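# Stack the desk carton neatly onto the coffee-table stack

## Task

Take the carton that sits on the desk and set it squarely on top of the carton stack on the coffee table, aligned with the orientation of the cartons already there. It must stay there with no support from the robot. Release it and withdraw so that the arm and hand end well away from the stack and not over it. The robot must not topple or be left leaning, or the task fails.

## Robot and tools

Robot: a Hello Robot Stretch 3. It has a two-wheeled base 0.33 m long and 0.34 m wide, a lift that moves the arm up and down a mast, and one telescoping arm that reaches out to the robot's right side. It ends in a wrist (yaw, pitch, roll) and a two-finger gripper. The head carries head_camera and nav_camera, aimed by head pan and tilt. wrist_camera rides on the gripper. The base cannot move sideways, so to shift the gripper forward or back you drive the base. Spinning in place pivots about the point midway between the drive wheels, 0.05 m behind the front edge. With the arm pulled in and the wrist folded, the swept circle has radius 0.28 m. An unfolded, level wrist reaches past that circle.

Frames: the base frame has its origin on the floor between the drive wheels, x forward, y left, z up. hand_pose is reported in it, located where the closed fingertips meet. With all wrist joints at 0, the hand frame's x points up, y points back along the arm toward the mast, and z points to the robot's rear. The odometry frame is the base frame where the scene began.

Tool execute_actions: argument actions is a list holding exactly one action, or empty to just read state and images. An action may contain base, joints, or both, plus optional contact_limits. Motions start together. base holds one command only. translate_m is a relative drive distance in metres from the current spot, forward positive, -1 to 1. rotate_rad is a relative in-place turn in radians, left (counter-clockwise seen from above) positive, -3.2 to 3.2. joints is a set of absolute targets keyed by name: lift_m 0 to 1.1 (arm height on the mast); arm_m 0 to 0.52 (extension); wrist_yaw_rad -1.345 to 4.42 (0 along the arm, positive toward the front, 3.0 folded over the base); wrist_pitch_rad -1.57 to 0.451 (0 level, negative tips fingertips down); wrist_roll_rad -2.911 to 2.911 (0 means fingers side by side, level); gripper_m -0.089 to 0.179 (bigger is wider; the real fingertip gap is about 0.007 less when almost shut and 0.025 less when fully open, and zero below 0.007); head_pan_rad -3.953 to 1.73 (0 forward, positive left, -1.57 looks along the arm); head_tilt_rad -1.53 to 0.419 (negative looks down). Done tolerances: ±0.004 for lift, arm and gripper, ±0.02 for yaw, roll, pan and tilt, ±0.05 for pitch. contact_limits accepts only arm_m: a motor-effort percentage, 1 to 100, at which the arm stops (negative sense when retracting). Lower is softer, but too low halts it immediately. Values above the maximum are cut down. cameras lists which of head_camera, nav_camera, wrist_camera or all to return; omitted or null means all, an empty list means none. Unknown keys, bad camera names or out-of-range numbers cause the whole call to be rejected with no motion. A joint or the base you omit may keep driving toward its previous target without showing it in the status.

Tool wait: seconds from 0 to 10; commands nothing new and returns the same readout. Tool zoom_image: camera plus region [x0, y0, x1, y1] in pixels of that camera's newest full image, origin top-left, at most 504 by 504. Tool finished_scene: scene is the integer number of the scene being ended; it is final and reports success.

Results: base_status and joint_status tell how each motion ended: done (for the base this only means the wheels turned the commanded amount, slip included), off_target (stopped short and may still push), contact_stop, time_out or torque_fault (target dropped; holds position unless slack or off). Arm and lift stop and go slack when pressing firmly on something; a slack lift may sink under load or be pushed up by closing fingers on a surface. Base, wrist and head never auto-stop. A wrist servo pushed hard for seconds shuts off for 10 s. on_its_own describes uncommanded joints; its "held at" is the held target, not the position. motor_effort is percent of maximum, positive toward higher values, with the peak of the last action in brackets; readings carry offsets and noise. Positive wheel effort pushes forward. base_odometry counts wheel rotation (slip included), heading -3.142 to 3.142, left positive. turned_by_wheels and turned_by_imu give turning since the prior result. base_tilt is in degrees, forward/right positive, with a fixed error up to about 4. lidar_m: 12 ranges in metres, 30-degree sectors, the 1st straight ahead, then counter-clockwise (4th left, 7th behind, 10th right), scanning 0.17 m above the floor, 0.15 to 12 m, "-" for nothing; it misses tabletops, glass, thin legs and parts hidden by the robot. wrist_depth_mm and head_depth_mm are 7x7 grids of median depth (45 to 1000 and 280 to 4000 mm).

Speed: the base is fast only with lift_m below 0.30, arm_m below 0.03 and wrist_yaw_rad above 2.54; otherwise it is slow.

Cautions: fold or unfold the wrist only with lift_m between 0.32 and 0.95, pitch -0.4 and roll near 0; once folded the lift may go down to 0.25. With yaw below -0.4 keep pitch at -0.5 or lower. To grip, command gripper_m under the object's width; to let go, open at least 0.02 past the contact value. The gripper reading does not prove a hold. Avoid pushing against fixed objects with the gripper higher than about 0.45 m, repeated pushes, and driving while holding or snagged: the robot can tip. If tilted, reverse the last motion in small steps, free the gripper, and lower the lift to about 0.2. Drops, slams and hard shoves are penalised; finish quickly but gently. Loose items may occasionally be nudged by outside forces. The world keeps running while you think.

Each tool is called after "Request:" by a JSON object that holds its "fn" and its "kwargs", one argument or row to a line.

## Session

Request:
{"fn": "execute_actions", "kwargs": {
  "actions": []
}}

Scene clock: 0.00 s.
base_odometry: x=+0.000 y=+0.000 heading=+0.000 (m, m, rad; odometry frame)
turned_by_wheels: +0.000 (rad since the last result)
turned_by_imu: +0.000 (rad since the last result)
base_tilt: forward=-1.6 right=+0.0 (deg)
lidar_m: 1.85 1.27 2.27 1.29 1.10 1.10 1.24 2.08 1.69 2.39 2.44 2.34
head_depth_mm: 1973 2801 2855 2885 2883 2857 2274 / 1976 2985 3143 3135 3164 3096 2262 / 1970 3034 3398 3475 3446 3324 1828 / 1965 3000 3712 3779 3768 3401 1733 / 1976 3020 3454 3464 3498 3348 1554 / 1893 3013 3134 3132 3130 1541 1432 / 1807 2829 2864 2886 2886 2788 1433
base_status: not commanded
joint_positions: lift_m=+0.526 arm_m=+0.001 wrist_yaw_rad=+3.104 wrist_pitch_rad=-0.397 wrist_roll_rad=-0.004 gripper_m=+0.037 head_pan_rad=-0.017 head_tilt_rad=+0.000
joint_status: not commanded
motor_effort: left_wheel=+1 right_wheel=-1 lift_m=+38 arm_m=-1 wrist_yaw_rad=+0 wrist_pitch_rad=+10 wrist_roll_rad=+0 gripper_m=+0 head_pan_rad=+1 head_tilt_rad=+2 (%)
hand_pose: x=-0.0128 y=+0.0813 z=+0.5434 quat_wxyz=(+0.152, +0.694, +0.127, +0.692) (m; base frame)
wrist_depth_mm: 782 897 - - - - - / 830 971 - - - - - / 856 - - - - - - / 904 - - - - - - / 875 913 919 889 890 869 878 / 774 769 761 748 723 743 742 / 665 657 644 649 642 637 636
pictures: head_camera (sideways: a quarter turn clockwise sets it upright), nav_camera (sideways: a quarter turn counterclockwise sets it upright), wrist_camera
Images, in order (width x height): head_camera 896x504, nav_camera 672x504, wrist_camera 644x364.

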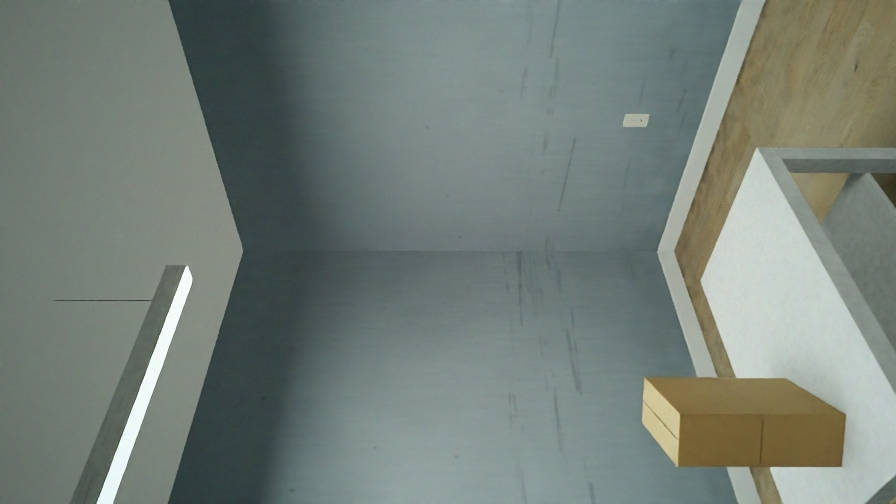

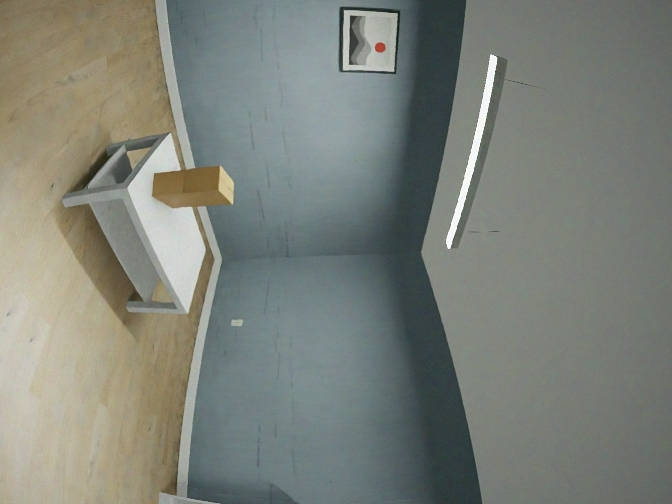

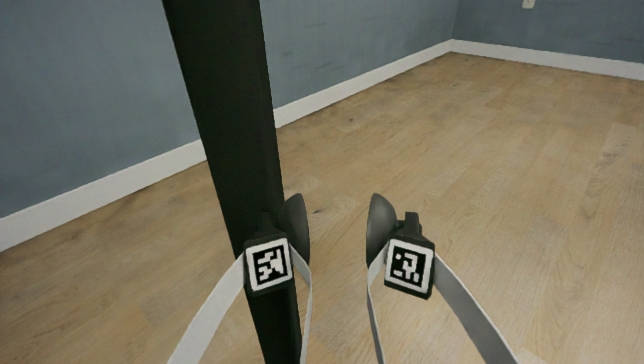

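Request:
{"fn": "execute_actions", "kwargs": {
  "actions": [
    {"joints":{"head_pan_rad":-1.8,"head_tilt_rad":-0.4}}
  ],
  "cameras": ["head_camera","nav_camera"]
}}

Request:
{"fn": "execute_actions", "kwargs": {
  "actions": [
    {"joints":{"head_pan_rad":-3.9,"head_tilt_rad":-0.4}}
  ],
  "cameras": ["head_camera","nav_camera"]
}}

Scene clock: 1.93 s.
base_odometry: x=+0.000 y=+0.000 heading=+0.000 (m, m, rad; odometry frame)
turned_by_wheels: +0.000 (rad since the last result)
turned_by_imu: +0.000 (rad since the last result)
base_tilt: forward=-1.5 right=+0.0 (deg)
lidar_m: 1.85 1.28 2.28 1.29 1.10 1.10 1.24 2.08 1.69 2.38 2.44 2.35
head_depth_mm: 1808 1927 2039 1852 2250 1757 1409 / 1922 2039 2172 1713 2110 1754 1417 / 2035 2176 2243 1725 2306 1755 1422 / 2162 2330 2425 2702 2317 1753 1412 / 2326 2510 2572 2911 2304 1749 1419 / 2498 2682 2779 2808 2308 1754 1420 / 2685 2945 3108 3274 2339 1756 1418
base_status: not commanded
joint_positions: lift_m=+0.526 arm_m=+0.001 wrist_yaw_rad=+3.104 wrist_pitch_rad=-0.397 wrist_roll_rad=-0.004 gripper_m=+0.037 head_pan_rad=-1.793 head_tilt_rad=-0.395
joint_status: all done
motor_effort: left_wheel=+1(1) right_wheel=+0(1) lift_m=+38(38) arm_m=-1(1) wrist_yaw_rad=+0(0) wrist_pitch_rad=+10(10) wrist_roll_rad=+0(0) gripper_m=+0(0) head_pan_rad=-3(41) head_tilt_rad=-3(24) (%)
hand_pose: x=-0.0128 y=+0.0813 z=+0.5434 quat_wxyz=(+0.152, +0.694, +0.127, +0.692) (m; base frame)
wrist_depth_mm: 787 895 - - - - - / 821 957 - - - - - / 867 - - - - - - / 900 - - - - - - / 881 920 912 889 905 896 865 / 788 769 758 752 723 744 739 / 665 663 656 650 655 636 632
pictures: head_camera (sideways: a quarter turn clockwise sets it upright), nav_camera (sideways: a quarter turn counterclockwise sets it upright)
Images, in order (width x height): head_camera 896x504, nav_camera 672x504.

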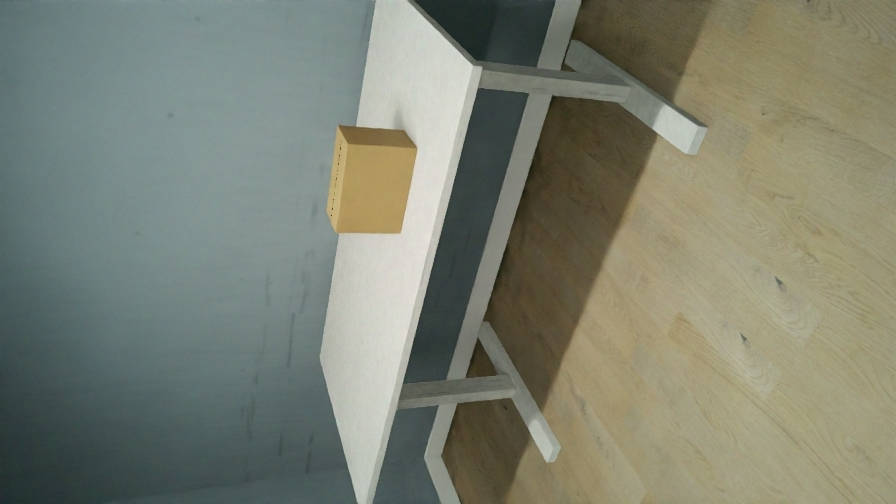

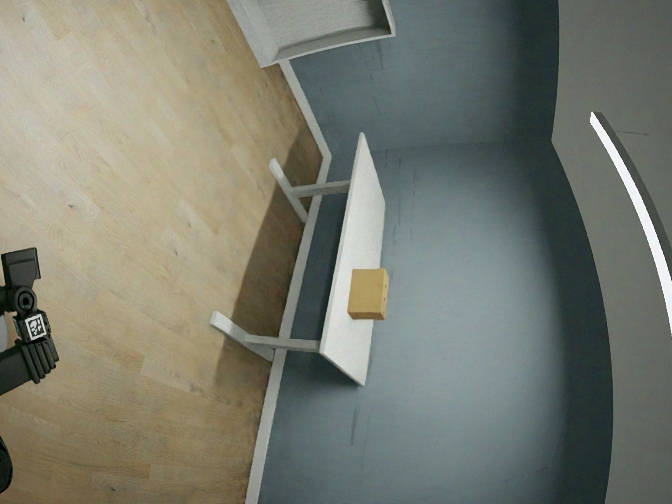

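Scene clock: 3.53 s.
base_odometry: x=+0.000 y=+0.000 heading=+0.000 (m, m, rad; odometry frame)
turned_by_wheels: +0.000 (rad since the last result)
turned_by_imu: +0.000 (rad since the last result)
base_tilt: forward=-1.5 right=+0.1 (deg)
lidar_m: 1.85 1.27 2.27 1.29 1.10 1.10 1.25 2.08 1.69 2.38 2.45 2.34
head_depth_mm: - - - - - - - / 919 983 1061 1153 1254 1364 - / 925 991 1068 1157 1268 1392 1415 / 930 995 1079 1161 1274 1402 1413 / 935 999 1082 1173 1282 1411 1419 / 941 1006 1085 1184 1295 1431 1422 / 943 1016 1088 1174 1282 1411 1420
base_status: not commanded
joint_positions: lift_m=+0.526 arm_m=+0.001 wrist_yaw_rad=+3.104 wrist_pitch_rad=-0.397 wrist_roll_rad=-0.004 gripper_m=+0.037 head_pan_rad=-3.893 head_tilt_rad=-0.395
joint_status: all done
motor_effort: left_wheel=+1(1) right_wheel=-1(0) lift_m=+38(38) arm_m=-1(1) wrist_yaw_rad=+0(1) wrist_pitch_rad=+9(10) wrist_roll_rad=+0(0) gripper_m=+0(0) head_pan_rad=-4(42) head_tilt_rad=-2(3) (%)
hand_pose: x=-0.0128 y=+0.0813 z=+0.5434 quat_wxyz=(+0.152, +0.694, +0.127, +0.692) (m; base frame)
wrist_depth_mm: 786 901 - - - - - / 824 974 - - - - - / 867 - - - - - - / 890 - - - - - - / 903 909 914 893 895 868 867 / 766 763 758 758 720 739 741 / 669 664 657 652 647 645 644
pictures: head_camera (sideways: a quarter turn clockwise sets it upright), nav_camera (sideways: a quarter turn counterclockwise sets it upright)
Images, in order (width x height): head_camera 896x504, nav_camera 672x504.

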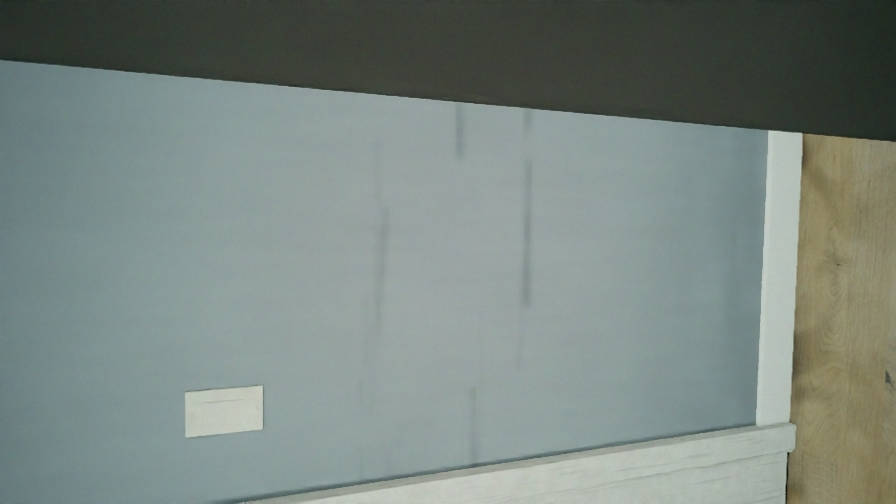

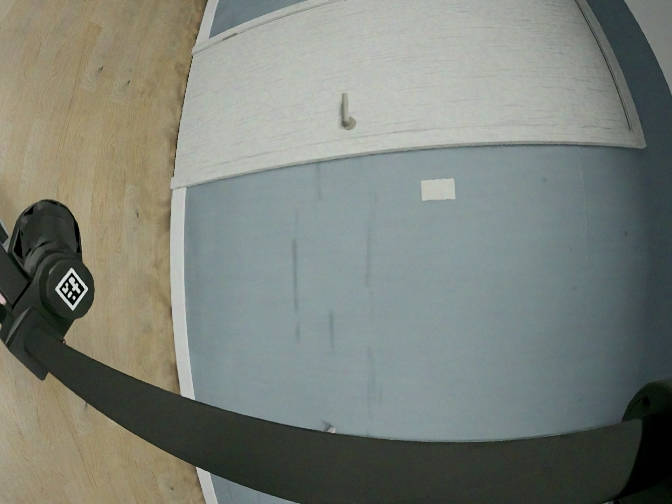

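Request:
{"fn": "execute_actions", "kwargs": {
  "actions": [
    {"base":{"rotate_rad":-1.685},"joints":{"lift_m":0.9,"wrist_pitch_rad":-0.4,"head_pan_rad":-0.3,"head_tilt_rad":-0.5}}
  ],
  "cameras": []
}}

Request:
{"fn": "execute_actions", "kwargs": {
  "actions": [
    {"base":{"translate_m":1.0},"joints":{"wrist_yaw_rad":1.57,"gripper_m":0.179}}
  ],
  "cameras": ["head_camera"]
}}

Request:
{"fn": "execute_actions", "kwargs": {
  "actions": [
    {"base":{"translate_m":0.2},"joints":{"lift_m":1.1,"wrist_pitch_rad":-1.57}}
  ],
  "cameras": ["head_camera"]
}}

Scene clock: 8.97 s.
base_odometry: x=+0.000 y=+0.000 heading=-1.685 (m, m, rad; odometry frame)
turned_by_wheels: -1.685 (rad since the last result)
turned_by_imu: -1.670 (rad since the last result)
base_tilt: forward=-1.6 right=+0.0 (deg)
lidar_m: 2.26 2.44 2.34 1.84 2.70 2.68 1.39 1.11 1.10 1.17 1.84 1.69
head_depth_mm: 1721 1865 2038 2210 1998 1584 1321 / 1780 1934 2074 2297 2011 1591 1325 / 1865 2003 1869 2314 2007 1600 1319 / 1926 2093 1676 2488 2016 1595 1319 / 2005 2205 1656 2603 2018 1603 1319 / 2103 2287 2052 2709 2019 1599 1320 / 2192 2396 2045 2789 2030 1598 1325
base_status: done
joint_positions: lift_m=+0.900 arm_m=+0.001 wrist_yaw_rad=+3.104 wrist_pitch_rad=-0.416 wrist_roll_rad=-0.004 gripper_m=+0.037 head_pan_rad=-0.307 head_tilt_rad=-0.494
joint_status: all done
motor_effort: left_wheel=+4(8) right_wheel=-3(6) lift_m=+46(47) arm_m=-1(1) wrist_yaw_rad=-1(1) wrist_pitch_rad=+10(10) wrist_roll_rad=+0(0) gripper_m=+0(0) head_pan_rad=+5(41) head_tilt_rad=-2(13) (%)
hand_pose: x=-0.0129 y=+0.0790 z=+0.9129 quat_wxyz=(+0.159, +0.693, +0.134, +0.691) (m; base frame)
wrist_depth_mm: - - - - - - - / - - - - - - - / - - - - - - - / - - - - - - - / - - - - - - - / - - - - - - - / - - - - - - -
pictures: none
No camera images: the call's "cameras" was empty. Leave "cameras" out to get every camera's image.

Scene clock: 20.20 s.
base_odometry: x=-0.114 y=-0.994 heading=-1.685 (m, m, rad; odometry frame)
turned_by_wheels: +0.000 (rad since the last result)
turned_by_imu: +0.003 (rad since the last result)
base_tilt: forward=-1.6 right=+0.1 (deg)
lidar_m: 1.41 1.42 1.70 1.91 3.44 1.90 2.15 1.71 1.69 1.62 0.83 0.83
head_depth_mm: 1050 1136 1231 1199 855 704 1198 / 1085 1182 1287 827 789 705 1319 / 1130 1221 1347 828 818 729 1314 / 1178 1280 1409 1101 852 778 1321 / 1227 1341 1480 1212 896 1468 1323 / 1276 1402 1535 1209 895 1510 1320 / 1343 1473 1616 1217 893 1605 1323
base_status: done
joint_positions: lift_m=+0.900 arm_m=+0.001 wrist_yaw_rad=+1.573 wrist_pitch_rad=-0.416 wrist_roll_rad=-0.004 gripper_m=+0.179 head_pan_rad=-0.307 head_tilt_rad=-0.494
joint_status: all done
motor_effort: left_wheel=+3(8) right_wheel=-2(3) lift_m=+46(46) arm_m=-1(1) wrist_yaw_rad=-3(2) wrist_pitch_rad=+10(10) wrist_roll_rad=+0(0) gripper_m=+0(100) head_pan_rad=+4(4) head_tilt_rad=-3(2) (%)
hand_pose: x=+0.2033 y=-0.1451 z=+0.9129 quat_wxyz=(+0.593, +0.592, -0.384, +0.388) (m; base frame)
wrist_depth_mm: - - - - - 888 791 / - - 931 910 535 750 800 / - - 738 651 578 603 619 / - - - 555 500 498 491 / - - - - - 410 417 / - - - - - - - / - - - - - 963 975
pictures: head_camera (sideways: a quarter turn clockwise sets it upright)
Images, in order (width x height): head_camera 896x504.

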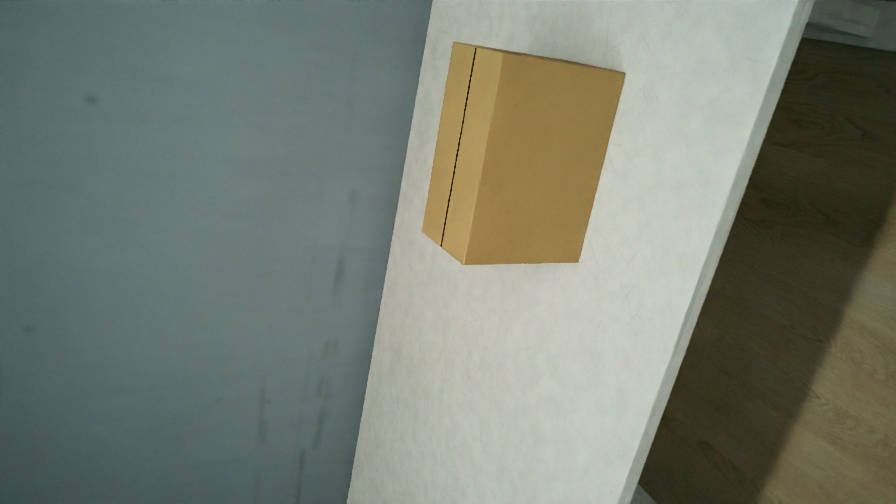

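Scene clock: 23.50 s.
base_odometry: x=-0.136 y=-1.192 heading=-1.685 (m, m, rad; odometry frame)
turned_by_wheels: +0.000 (rad since the last result)
turned_by_imu: +0.000 (rad since the last result)
base_tilt: forward=-1.7 right=+0.1 (deg)
lidar_m: 1.24 1.22 1.60 1.87 3.22 2.06 2.31 1.84 1.82 1.42 0.70 1.14
head_depth_mm: 922 989 1073 1150 611 628 582 / 952 1026 1123 1176 620 650 585 / 988 1076 1171 1202 644 675 586 / 1031 1120 1232 1207 891 707 586 / 1071 1166 1287 1213 893 707 616 / 1125 1220 1362 1208 896 709 1236 / 1172 1291 1437 1213 897 710 1290
base_status: done
joint_positions: lift_m=+1.100 arm_m=+0.001 wrist_yaw_rad=+1.573 wrist_pitch_rad=-1.564 wrist_roll_rad=-0.004 gripper_m=+0.179 head_pan_rad=-0.307 head_tilt_rad=-0.494
joint_status: all done
motor_effort: left_wheel=+3(8) right_wheel=-2(1) lift_m=+46(48) arm_m=-1(1) wrist_yaw_rad=-2(3) wrist_pitch_rad=-3(10) wrist_roll_rad=+0(0) gripper_m=+0(0) head_pan_rad=+3(4) head_tilt_rad=-3(3) (%)
hand_pose: x=-0.0439 y=-0.1458 z=+0.9821 quat_wxyz=(+0.707, +0.707, +0.000, +0.004) (m; base frame)
wrist_depth_mm: - - - - - - 370 / - - - - - - - / - - - - - - - / - - - - - - - / - - - - - - - / - - - - - - - / - - - - - - -
pictures: head_camera (sideways: a quarter turn clockwise sets it upright)
Images, in order (width x height): head_camera 896x504.

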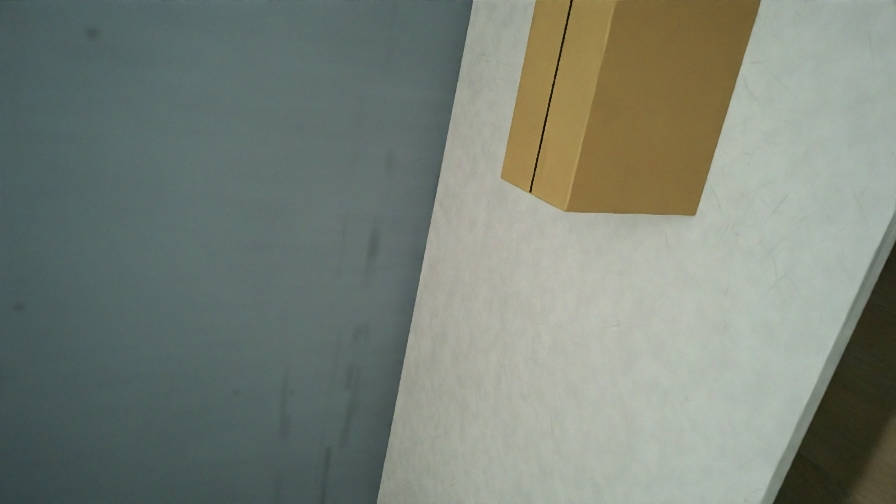

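Request:
{"fn": "execute_actions", "kwargs": {
  "actions": [
    {"base":{"rotate_rad":0.9},"joints":{"head_pan_rad":-1.5,"head_tilt_rad":-0.8}}
  ]
}}

Scene clock: 27.13 s.
base_odometry: x=-0.136 y=-1.192 heading=-0.785 (m, m, rad; odometry frame)
turned_by_wheels: +0.900 (rad since the last result)
turned_by_imu: +0.891 (rad since the last result)
base_tilt: forward=-1.7 right=+0.1 (deg)
lidar_m: 1.59 1.88 2.17 2.06 2.63 1.91 1.82 1.62 0.70 0.73 1.17 1.22
head_depth_mm: - - - - - - - / - - - 810 635 1235 1135 / 983 1120 663 646 - 1285 1151 / 996 1132 664 648 - 1300 1154 / 1003 1137 666 663 - 1286 1160 / 1018 1140 984 795 669 1316 1162 / 1026 1160 984 798 670 1316 1157
base_status: done
joint_positions: lift_m=+1.100 arm_m=+0.001 wrist_yaw_rad=+1.573 wrist_pitch_rad=-1.565 wrist_roll_rad=-0.004 gripper_m=+0.179 head_pan_rad=-1.493 head_tilt_rad=-0.790
joint_status: all done
motor_effort: left_wheel=-1(5) right_wheel=+2(3) lift_m=+46(46) arm_m=-1(1) wrist_yaw_rad=-2(3) wrist_pitch_rad=-3(3) wrist_roll_rad=+0(0) gripper_m=+0(0) head_pan_rad=-3(41) head_tilt_rad=-5(24) (%)
hand_pose: x=-0.0441 y=-0.1458 z=+0.9821 quat_wxyz=(+0.707, +0.707, +0.001, +0.004) (m; base frame)
wrist_depth_mm: - - - - - 372 369 / - - - - - 386 382 / - - - - - 399 395 / - - - - - 412 409 / - - - - - 430 422 / - - - - - 447 - / - - - - - 466 460
pictures: head_camera (sideways: a quarter turn clockwise sets it upright), nav_camera (sideways: a quarter turn counterclockwise sets it upright), wrist_camera
Images, in order (width x height): head_camera 896x504, nav_camera 672x504, wrist_camera 644x364.

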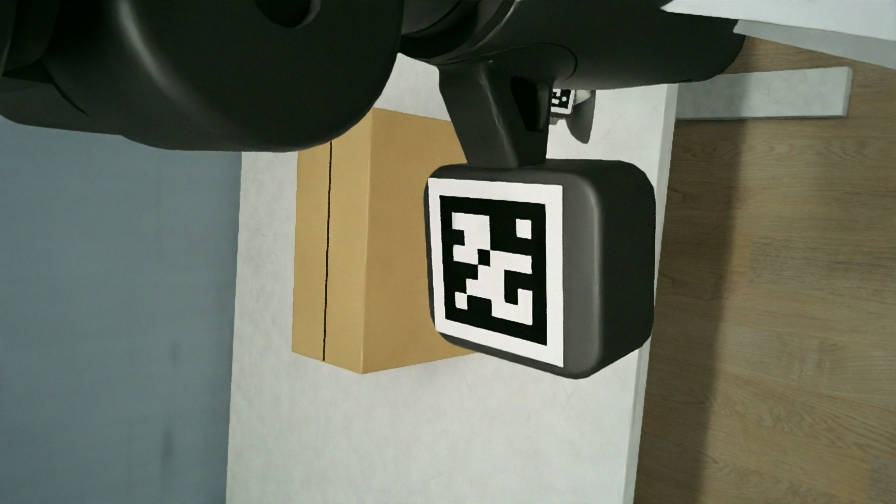

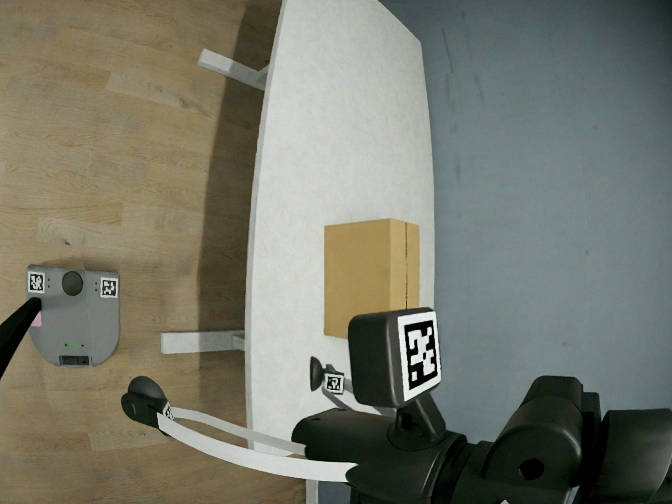

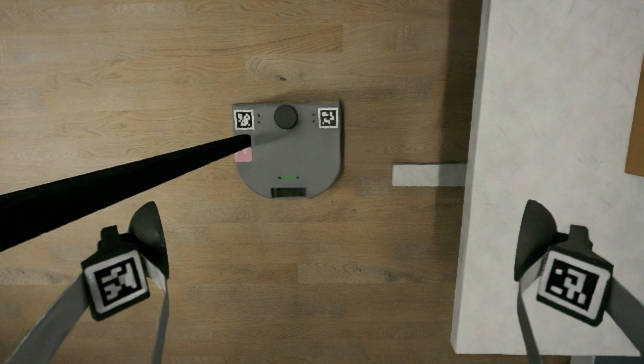

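Request:
{"fn": "execute_actions", "kwargs": {
  "actions": [
    {"base":{"translate_m":0.07},"joints":{"arm_m":0.42}}
  ],
  "cameras": ["head_camera","wrist_camera"]
}}

Scene clock: 32.20 s.
base_odometry: x=-0.087 y=-1.242 heading=-0.785 (m, m, rad; odometry frame)
turned_by_wheels: +0.000 (rad since the last result)
turned_by_imu: -0.001 (rad since the last result)
base_tilt: forward=-1.7 right=+0.0 (deg)
lidar_m: 1.52 1.81 2.16 2.06 2.73 1.98 1.89 1.62 0.72 1.14 1.18 1.16
head_depth_mm: 993 1098 938 745 662 1237 1130 / - 1123 639 673 663 1262 1150 / 1016 1119 663 682 665 1262 1154 / 991 1133 664 688 665 1285 1148 / 1002 1130 980 774 669 1288 1154 / 1011 1144 983 795 670 1320 1155 / 1024 1157 984 798 669 1315 1155
base_status: done
joint_positions: lift_m=+1.100 arm_m=+0.420 wrist_yaw_rad=+1.572 wrist_pitch_rad=-1.565 wrist_roll_rad=-0.004 gripper_m=+0.179 head_pan_rad=-1.493 head_tilt_rad=-0.790
joint_status: all done
motor_effort: left_wheel=-2(3) right_wheel=+1(5) lift_m=+46(46) arm_m=+5(5) wrist_yaw_rad=-2(1) wrist_pitch_rad=-3(3) wrist_roll_rad=+0(0) gripper_m=+0(0) head_pan_rad=-4(3) head_tilt_rad=-4(5) (%)
hand_pose: x=-0.0441 y=-0.5648 z=+0.9821 quat_wxyz=(+0.707, +0.707, +0.000, +0.004) (m; base frame)
wrist_depth_mm: - - 383 213 212 370 364 / - - 393 221 221 384 379 / - 416 408 229 227 397 392 / - - 424 239 237 413 406 / - - 440 247 247 427 419 / - - 461 257 257 445 - / - - 480 471 465 462 462
pictures: head_camera (sideways: a quarter turn clockwise sets it upright), wrist_camera
Images, in order (width x height): head_camera 896x504, wrist_camera 644x364.

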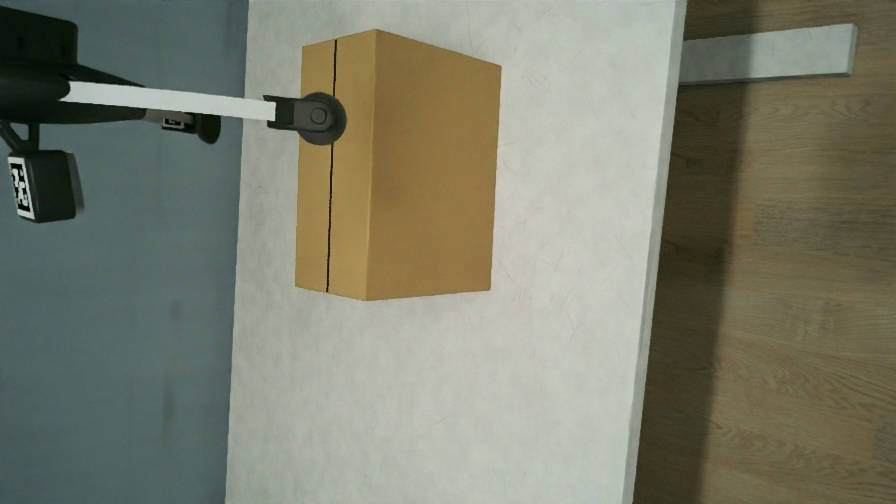

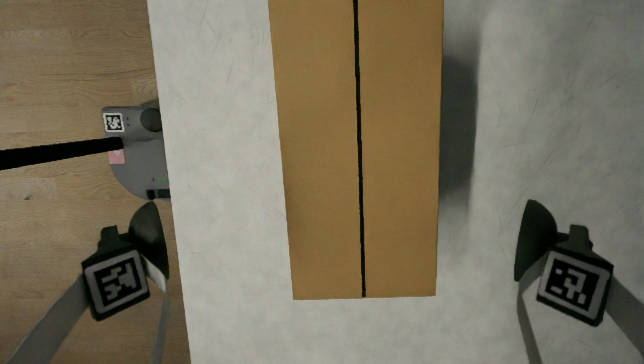

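Request:
{"fn": "execute_actions", "kwargs": {
  "actions": [
    {"base":{"translate_m":0.015},"joints":{"arm_m":0.436,"wrist_yaw_rad":1.59}}
  ],
  "cameras": []
}}

Request:
{"fn": "execute_actions", "kwargs": {
  "actions": [
    {"joints":{"lift_m":0.985}}
  ],
  "cameras": ["head_camera","wrist_camera"]
}}

Scene clock: 33.97 s.
base_odometry: x=-0.076 y=-1.252 heading=-0.785 (m, m, rad; odometry frame)
turned_by_wheels: +0.000 (rad since the last result)
turned_by_imu: +0.000 (rad since the last result)
base_tilt: forward=-1.6 right=+0.1 (deg)
lidar_m: 1.51 1.80 2.16 2.06 2.74 2.00 1.90 1.62 0.72 1.13 1.18 1.15
head_depth_mm: 987 1094 937 729 663 1228 1121 / - 1122 638 672 663 1259 1155 / 1015 1121 663 680 665 1280 1160 / 993 1124 664 688 666 1288 1155 / 1001 1132 977 796 666 1291 1154 / 1015 1145 980 796 668 1317 1159 / 1027 1152 984 795 669 1312 1156
base_status: done
joint_positions: lift_m=+1.100 arm_m=+0.436 wrist_yaw_rad=+1.587 wrist_pitch_rad=-1.565 wrist_roll_rad=-0.004 gripper_m=+0.179 head_pan_rad=-1.493 head_tilt_rad=-0.790
joint_status: all done
motor_effort: left_wheel=-1(1) right_wheel=+1(5) lift_m=+46(45) arm_m=+5(6) wrist_yaw_rad=+1(3) wrist_pitch_rad=-3(3) wrist_roll_rad=+0(0) gripper_m=+1(1) head_pan_rad=-3(3) head_tilt_rad=-4(5) (%)
hand_pose: x=-0.0441 y=-0.5812 z=+0.9821 quat_wxyz=(+0.707, +0.707, +0.005, +0.009) (m; base frame)
wrist_depth_mm: - - 376 214 214 369 368 / - - 389 221 223 381 377 / - 411 409 229 231 398 394 / - - 419 238 238 411 409 / - 453 444 248 249 426 421 / - 468 460 257 261 446 - / - - 484 472 468 460 457
pictures: none
No camera images: the call's "cameras" was empty. Leave "cameras" out to get every camera's image.

Scene clock: 35.83 s.
base_odometry: x=-0.076 y=-1.252 heading=-0.785 (m, m, rad; odometry frame)
turned_by_wheels: +0.000 (rad since the last result)
turned_by_imu: +0.000 (rad since the last result)
base_tilt: forward=-1.8 right=+0.0 (deg)
lidar_m: 1.51 1.79 2.15 2.06 2.75 2.00 1.91 1.62 0.72 1.14 1.17 1.15
head_depth_mm: 981 1096 937 728 663 1228 1127 / - - 659 689 663 1253 1146 / 985 1123 663 681 664 1284 1149 / 995 1130 666 690 665 1291 1153 / 1005 1133 978 794 668 1285 1156 / 1010 1139 983 796 668 1309 1158 / 1024 1156 984 799 671 1321 1154
base_status: not commanded
joint_positions: lift_m=+0.985 arm_m=+0.436 wrist_yaw_rad=+1.587 wrist_pitch_rad=-1.565 wrist_roll_rad=-0.004 gripper_m=+0.179 head_pan_rad=-1.493 head_tilt_rad=-0.790
joint_status: all done
motor_effort: left_wheel=-1(1) right_wheel=+1(1) lift_m=+30(40) arm_m=+5(5) wrist_yaw_rad=+2(2) wrist_pitch_rad=-3(3) wrist_roll_rad=+0(0) gripper_m=+0(0) head_pan_rad=-3(3) head_tilt_rad=-4(5) (%)
hand_pose: x=-0.0441 y=-0.5812 z=+0.8676 quat_wxyz=(+0.707, +0.707, +0.005, +0.009) (m; base frame)
wrist_depth_mm: 921 277 110 109 108 108 266 / 972 288 114 113 112 271 274 / - 299 118 117 116 283 284 / - 309 123 122 120 293 295 / - 320 128 126 125 126 305 / - 335 134 131 130 318 - / - 351 139 137 135 332 335
pictures: head_camera (sideways: a quarter turn clockwise sets it upright), wrist_camera
Images, in order (width x height): head_camera 896x504, wrist_camera 644x364.

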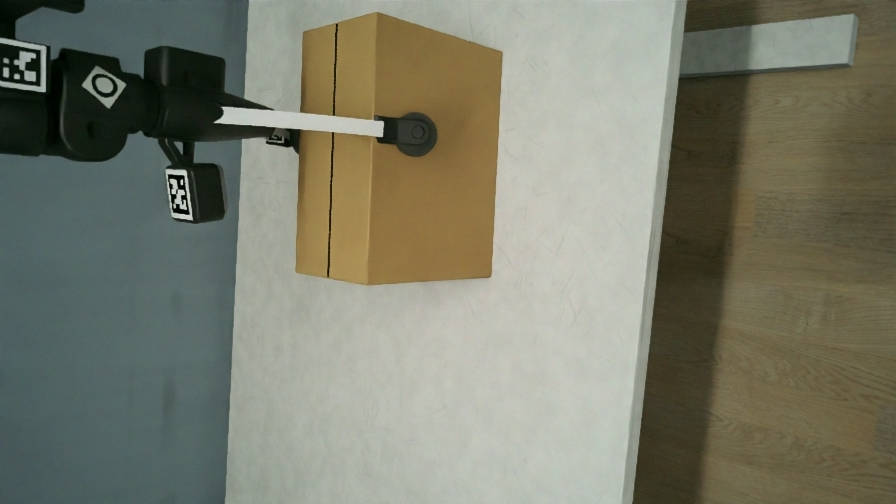

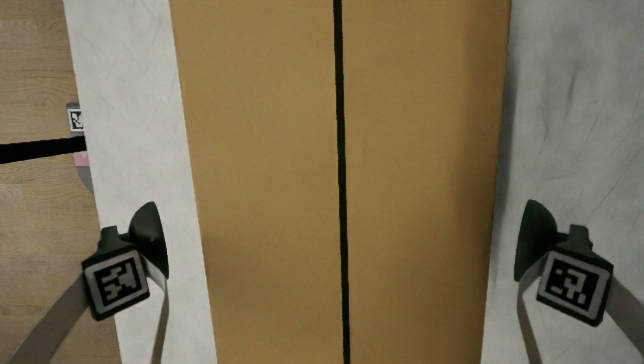

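Request:
{"fn": "execute_actions", "kwargs": {
  "actions": [
    {"base":{"translate_m":0.015},"joints":{"arm_m":0.44}}
  ],
  "cameras": []
}}

Request:
{"fn": "execute_actions", "kwargs": {
  "actions": [
    {"joints":{"gripper_m":0.08}}
  ],
  "cameras": []
}}

Request:
{"fn": "execute_actions", "kwargs": {
  "actions": [
    {"joints":{"lift_m":1.1}}
  ],
  "cameras": ["head_camera","wrist_camera"]
}}

Scene clock: 37.23 s.
base_odometry: x=-0.066 y=-1.263 heading=-0.785 (m, m, rad; odometry frame)
turned_by_wheels: +0.000 (rad since the last result)
turned_by_imu: +0.000 (rad since the last result)
base_tilt: forward=-1.6 right=+0.1 (deg)
lidar_m: 1.50 1.78 2.15 2.06 2.76 2.02 1.92 1.62 0.73 1.13 1.17 1.14
head_depth_mm: 987 1097 659 667 661 1238 1129 / - - 659 686 662 1261 1153 / 987 1121 663 681 666 1286 1149 / 995 1126 890 708 667 1285 1155 / 1006 1128 977 794 667 1292 1155 / 1014 1139 982 796 669 1322 1158 / 1030 1155 985 795 670 1324 1158
base_status: done
joint_positions: lift_m=+0.985 arm_m=+0.440 wrist_yaw_rad=+1.587 wrist_pitch_rad=-1.565 wrist_roll_rad=-0.004 gripper_m=+0.179 head_pan_rad=-1.493 head_tilt_rad=-0.790
joint_status: all done
motor_effort: left_wheel=-1(2) right_wheel=+1(5) lift_m=+29(30) arm_m=+5(4) wrist_yaw_rad=+2(1) wrist_pitch_rad=-3(3) wrist_roll_rad=+0(0) gripper_m=+1(1) head_pan_rad=-3(3) head_tilt_rad=-5(5) (%)
hand_pose: x=-0.0441 y=-0.5851 z=+0.8676 quat_wxyz=(+0.707, +0.707, +0.005, +0.009) (m; base frame)
wrist_depth_mm: 931 276 110 109 108 266 265 / 972 289 114 113 111 275 274 / - 298 118 117 116 285 285 / - 310 123 121 120 294 296 / - 321 127 125 124 307 306 / - 336 133 131 130 319 - / - 355 138 137 135 331 332
pictures: none
No camera images: the call's "cameras" was empty. Leave "cameras" out to get every camera's image.

Scene clock: 38.70 s.
base_odometry: x=-0.066 y=-1.263 heading=-0.785 (m, m, rad; odometry frame)
turned_by_wheels: +0.000 (rad since the last result)
turned_by_imu: +0.000 (rad since the last result)
base_tilt: forward=-1.7 right=-0.1 (deg)
lidar_m: 1.50 1.78 2.15 2.06 2.77 2.02 1.92 1.62 0.73 1.13 1.17 1.13
head_depth_mm: 991 1101 658 668 663 1229 1131 / - - 658 678 662 1259 1150 / 984 1120 662 686 666 1287 1147 / 992 1125 887 711 665 1291 1153 / 1002 1133 979 795 668 1290 1154 / 1015 1137 982 795 667 1314 1156 / 1026 1155 987 800 670 1318 1161
base_status: not commanded
joint_positions: lift_m=+0.985 arm_m=+0.440 wrist_yaw_rad=+1.587 wrist_pitch_rad=-1.565 wrist_roll_rad=-0.004 gripper_m=+0.081 head_pan_rad=-1.493 head_tilt_rad=-0.790
joint_status: all done
motor_effort: left_wheel=-1(1) right_wheel=+1(1) lift_m=+30(30) arm_m=+5(5) wrist_yaw_rad=+2(2) wrist_pitch_rad=-3(3) wrist_roll_rad=+0(0) gripper_m=-28(100) head_pan_rad=-3(4) head_tilt_rad=-5(5) (%)
hand_pose: x=-0.0441 y=-0.5852 z=+0.8676 quat_wxyz=(+0.707, +0.707, +0.005, +0.009) (m; base frame)
wrist_depth_mm: 939 277 110 109 107 264 265 / 981 288 114 112 111 273 277 / - 299 118 116 115 283 285 / - 312 122 120 119 295 295 / - 321 127 125 124 125 306 / - 339 132 130 129 130 315 / - 354 138 136 134 333 329
pictures: none
No camera images: the call's "cameras" was empty. Leave "cameras" out to get every camera's image.

Scene clock: 40.57 s.
base_odometry: x=-0.066 y=-1.263 heading=-0.785 (m, m, rad; odometry frame)
turned_by_wheels: +0.000 (rad since the last result)
turned_by_imu: +0.000 (rad since the last result)
base_tilt: forward=-1.6 right=+0.0 (deg)
lidar_m: 1.49 1.79 2.16 2.07 2.77 2.01 1.92 1.62 0.73 1.14 1.18 1.14
head_depth_mm: 988 1032 556 748 663 1234 1131 / - 590 577 749 662 1259 1149 / 1015 606 569 750 664 1287 1157 / 995 1068 587 752 666 1289 1154 / 1005 1129 977 794 669 1287 1153 / 1011 1142 983 796 669 1316 1157 / 1023 1153 985 798 669 1314 1162
base_status: not commanded
joint_positions: lift_m=+1.100 arm_m=+0.440 wrist_yaw_rad=+1.587 wrist_pitch_rad=-1.565 wrist_roll_rad=-0.004 gripper_m=+0.088 head_pan_rad=-1.493 head_tilt_rad=-0.790
joint_status: all done
on_its_own: gripper_m is held at +0.087, not at your +0.080, by its stall guard, which is not easing now
motor_effort: left_wheel=-2(1) right_wheel=+1(1) lift_m=+46(49) arm_m=+5(5) wrist_yaw_rad=+1(1) wrist_pitch_rad=-3(3) wrist_roll_rad=+0(0) gripper_m=-24(27) head_pan_rad=-3(3) head_tilt_rad=-5(5) (%)
hand_pose: x=-0.0441 y=-0.5852 z=+0.9820 quat_wxyz=(+0.707, +0.707, +0.005, +0.009) (m; base frame)
wrist_depth_mm: - 388 110 108 108 363 363 / - - 114 112 111 379 378 / - 414 118 117 115 386 395 / - - 122 121 120 410 409 / - - 127 126 124 125 423 / - - 133 130 129 130 437 / - - 138 136 134 459 457
pictures: head_camera (sideways: a quarter turn clockwise sets it upright), wrist_camera
Images, in order (width x height): head_camera 896x504, wrist_camera 644x364.

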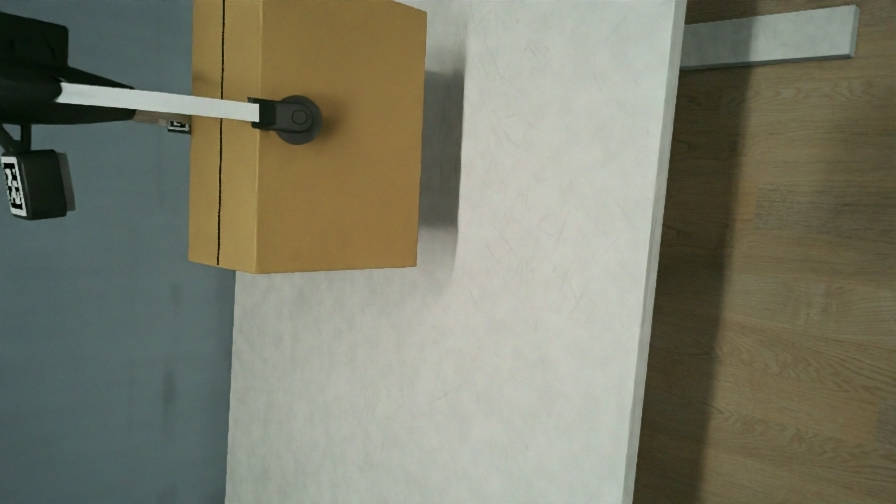

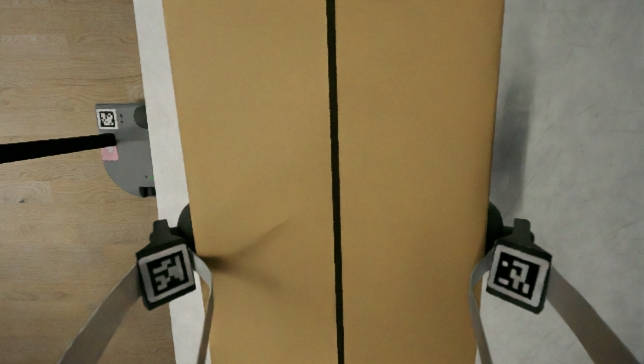

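Request:
{"fn": "execute_actions", "kwargs": {
  "actions": [
    {"joints":{"arm_m":0.0,"wrist_yaw_rad":1.57}}
  ],
  "cameras": []
}}

Request:
{"fn": "execute_actions", "kwargs": {
  "actions": [
    {"base":{"rotate_rad":1.58},"joints":{"head_pan_rad":0,"head_tilt_rad":-0.5}}
  ],
  "cameras": ["head_camera"]
}}

Request:
{"fn": "execute_actions", "kwargs": {
  "actions": [
    {"base":{"translate_m":1.0}}
  ],
  "cameras": ["head_camera"]
}}

Scene clock: 46.10 s.
base_odometry: x=-0.066 y=-1.263 heading=-0.785 (m, m, rad; odometry frame)
turned_by_wheels: +0.000 (rad since the last result)
turned_by_imu: -0.001 (rad since the last result)
base_tilt: forward=-1.6 right=+0.0 (deg)
lidar_m: 1.50 1.78 2.15 2.07 2.77 2.02 1.92 1.62 0.73 1.13 1.18 1.14
head_depth_mm: - - - - - - - / - - - 830 648 - - / 983 1118 971 835 - - - / 992 1130 978 847 - - - / 1005 1135 979 838 - - - / 1015 1135 982 796 669 1316 - / 1031 1152 985 798 669 1326 1158
base_status: not commanded
joint_positions: lift_m=+1.100 arm_m=+0.001 wrist_yaw_rad=+1.573 wrist_pitch_rad=-1.565 wrist_roll_rad=-0.004 gripper_m=+0.088 head_pan_rad=-1.493 head_tilt_rad=-0.790
joint_status: all done
on_its_own: gripper_m is held at +0.087, not at your +0.080, by its stall guard, which is not easing now
motor_effort: left_wheel=-1(1) right_wheel=+1(1) lift_m=+46(46) arm_m=-6(8) wrist_yaw_rad=-2(1) wrist_pitch_rad=-3(3) wrist_roll_rad=+0(0) gripper_m=-24(24) head_pan_rad=-3(3) head_tilt_rad=-5(4) (%)
hand_pose: x=-0.0441 y=-0.1462 z=+0.9820 quat_wxyz=(+0.707, +0.707, +0.000, +0.004) (m; base frame)
wrist_depth_mm: - - 109 109 108 366 369 / - - 113 113 111 378 381 / - - 118 116 115 393 395 / - - 122 121 119 408 409 / - - 127 126 124 125 424 / - - 132 131 129 130 440 / - - 139 137 135 458 454
pictures: none
No camera images: the call's "cameras" was empty. Leave "cameras" out to get every camera's image.

Scene clock: 49.53 s.
base_odometry: x=-0.066 y=-1.263 heading=+0.795 (m, m, rad; odometry frame)
turned_by_wheels: +1.580 (rad since the last result)
turned_by_imu: +1.564 (rad since the last result)
base_tilt: forward=-1.6 right=+0.0 (deg)
lidar_m: 2.06 2.76 2.02 1.92 1.62 0.73 1.13 1.18 1.14 1.50 1.79 2.15
head_depth_mm: 3130 3405 3624 2550 1983 1580 1307 / 3183 3433 2606 2517 1970 1561 1311 / 3147 3431 2447 2539 1983 1572 1306 / 3126 3470 2304 2527 1983 1581 1313 / 3154 3496 3709 2527 1985 1590 1304 / 3189 3483 3723 2671 1993 1572 1311 / 3199 3449 3778 2690 1980 1583 1306
base_status: done
joint_positions: lift_m=+1.100 arm_m=+0.001 wrist_yaw_rad=+1.573 wrist_pitch_rad=-1.565 wrist_roll_rad=-0.004 gripper_m=+0.088 head_pan_rad=-0.007 head_tilt_rad=-0.507
joint_status: all done
on_its_own: gripper_m is held at +0.087, not at your +0.080, by its stall guard, which is not easing now
motor_effort: left_wheel=-2(6) right_wheel=+1(4) lift_m=+46(46) arm_m=-6(6) wrist_yaw_rad=-1(2) wrist_pitch_rad=-3(3) wrist_roll_rad=+0(0) gripper_m=-24(24) head_pan_rad=+4(42) head_tilt_rad=+3(21) (%)
hand_pose: x=-0.0441 y=-0.1462 z=+0.9820 quat_wxyz=(+0.707, +0.707, +0.000, +0.004) (m; base frame)
wrist_depth_mm: - - 110 109 108 - - / - - 114 113 111 - - / - - 118 117 115 - - / - - 122 121 120 - - / - - 127 125 124 126 - / - - 133 131 129 130 - / - 494 138 136 134 470 -
pictures: head_camera (sideways: a quarter turn clockwise sets it upright)
Images, in order (width x height): head_camera 896x504.

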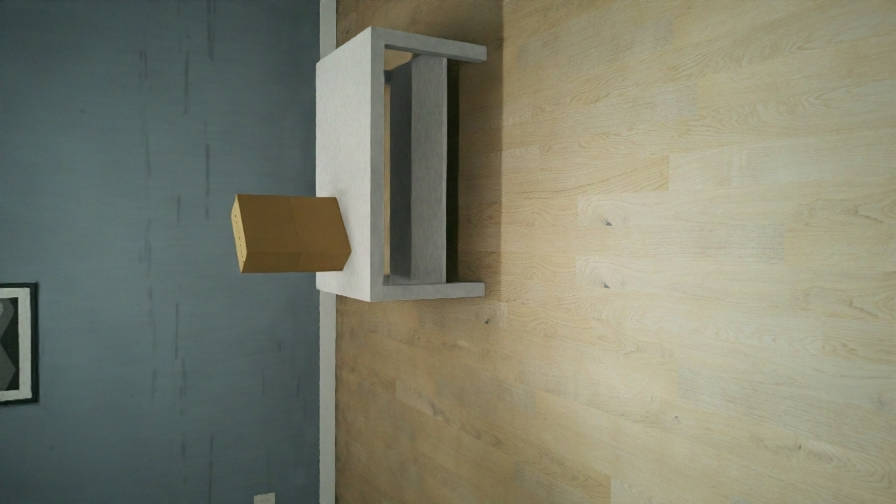

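Scene clock: 60.77 s.
base_odometry: x=+0.635 y=-0.549 heading=+0.795 (m, m, rad; odometry frame)
turned_by_wheels: +0.000 (rad since the last result)
turned_by_imu: +0.002 (rad since the last result)
base_tilt: forward=-1.6 right=-0.1 (deg)
lidar_m: 1.07 2.72 2.02 1.94 1.98 2.21 1.70 1.91 1.68 1.50 1.89 1.23
head_depth_mm: 2245 2446 2699 1723 1439 1525 1307 / 2251 2456 2700 1729 1443 1534 1305 / 2263 2461 2631 1516 1447 1535 1307 / 2269 2505 2614 1391 1451 1532 1308 / 2251 2469 2737 2561 1399 1537 1315 / 2273 2491 2755 2678 1995 1577 1323 / 2291 2506 2786 2703 1999 1579 1314
base_status: done
joint_positions: lift_m=+1.100 arm_m=+0.001 wrist_yaw_rad=+1.573 wrist_pitch_rad=-1.565 wrist_roll_rad=-0.004 gripper_m=+0.088 head_pan_rad=-0.007 head_tilt_rad=-0.507
joint_status: not commanded
on_its_own: gripper_m is held at +0.087, not at your +0.080, by its stall guard, which is not easing now
motor_effort: left_wheel=-2(3) right_wheel=+1(5) lift_m=+46(46) arm_m=-6(6) wrist_yaw_rad=-2(0) wrist_pitch_rad=-3(3) wrist_roll_rad=+0(0) gripper_m=-24(25) head_pan_rad=+3(3) head_tilt_rad=+3(3) (%)
hand_pose: x=-0.0441 y=-0.1462 z=+0.9820 quat_wxyz=(+0.707, +0.707, +0.000, +0.004) (m; base frame)
wrist_depth_mm: - - 109 109 108 - - / - - 114 112 111 - - / - - 118 116 115 - - / - - 122 121 120 - - / - - 127 125 124 126 - / - - 133 131 129 130 - / - - 138 136 134 - -
pictures: head_camera (sideways: a quarter turn clockwise sets it upright)
Images, in order (width x height): head_camera 896x504.

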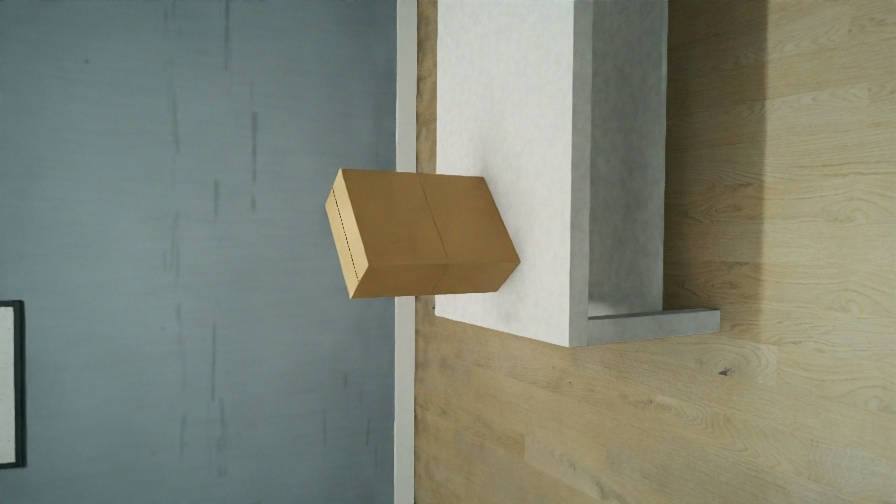

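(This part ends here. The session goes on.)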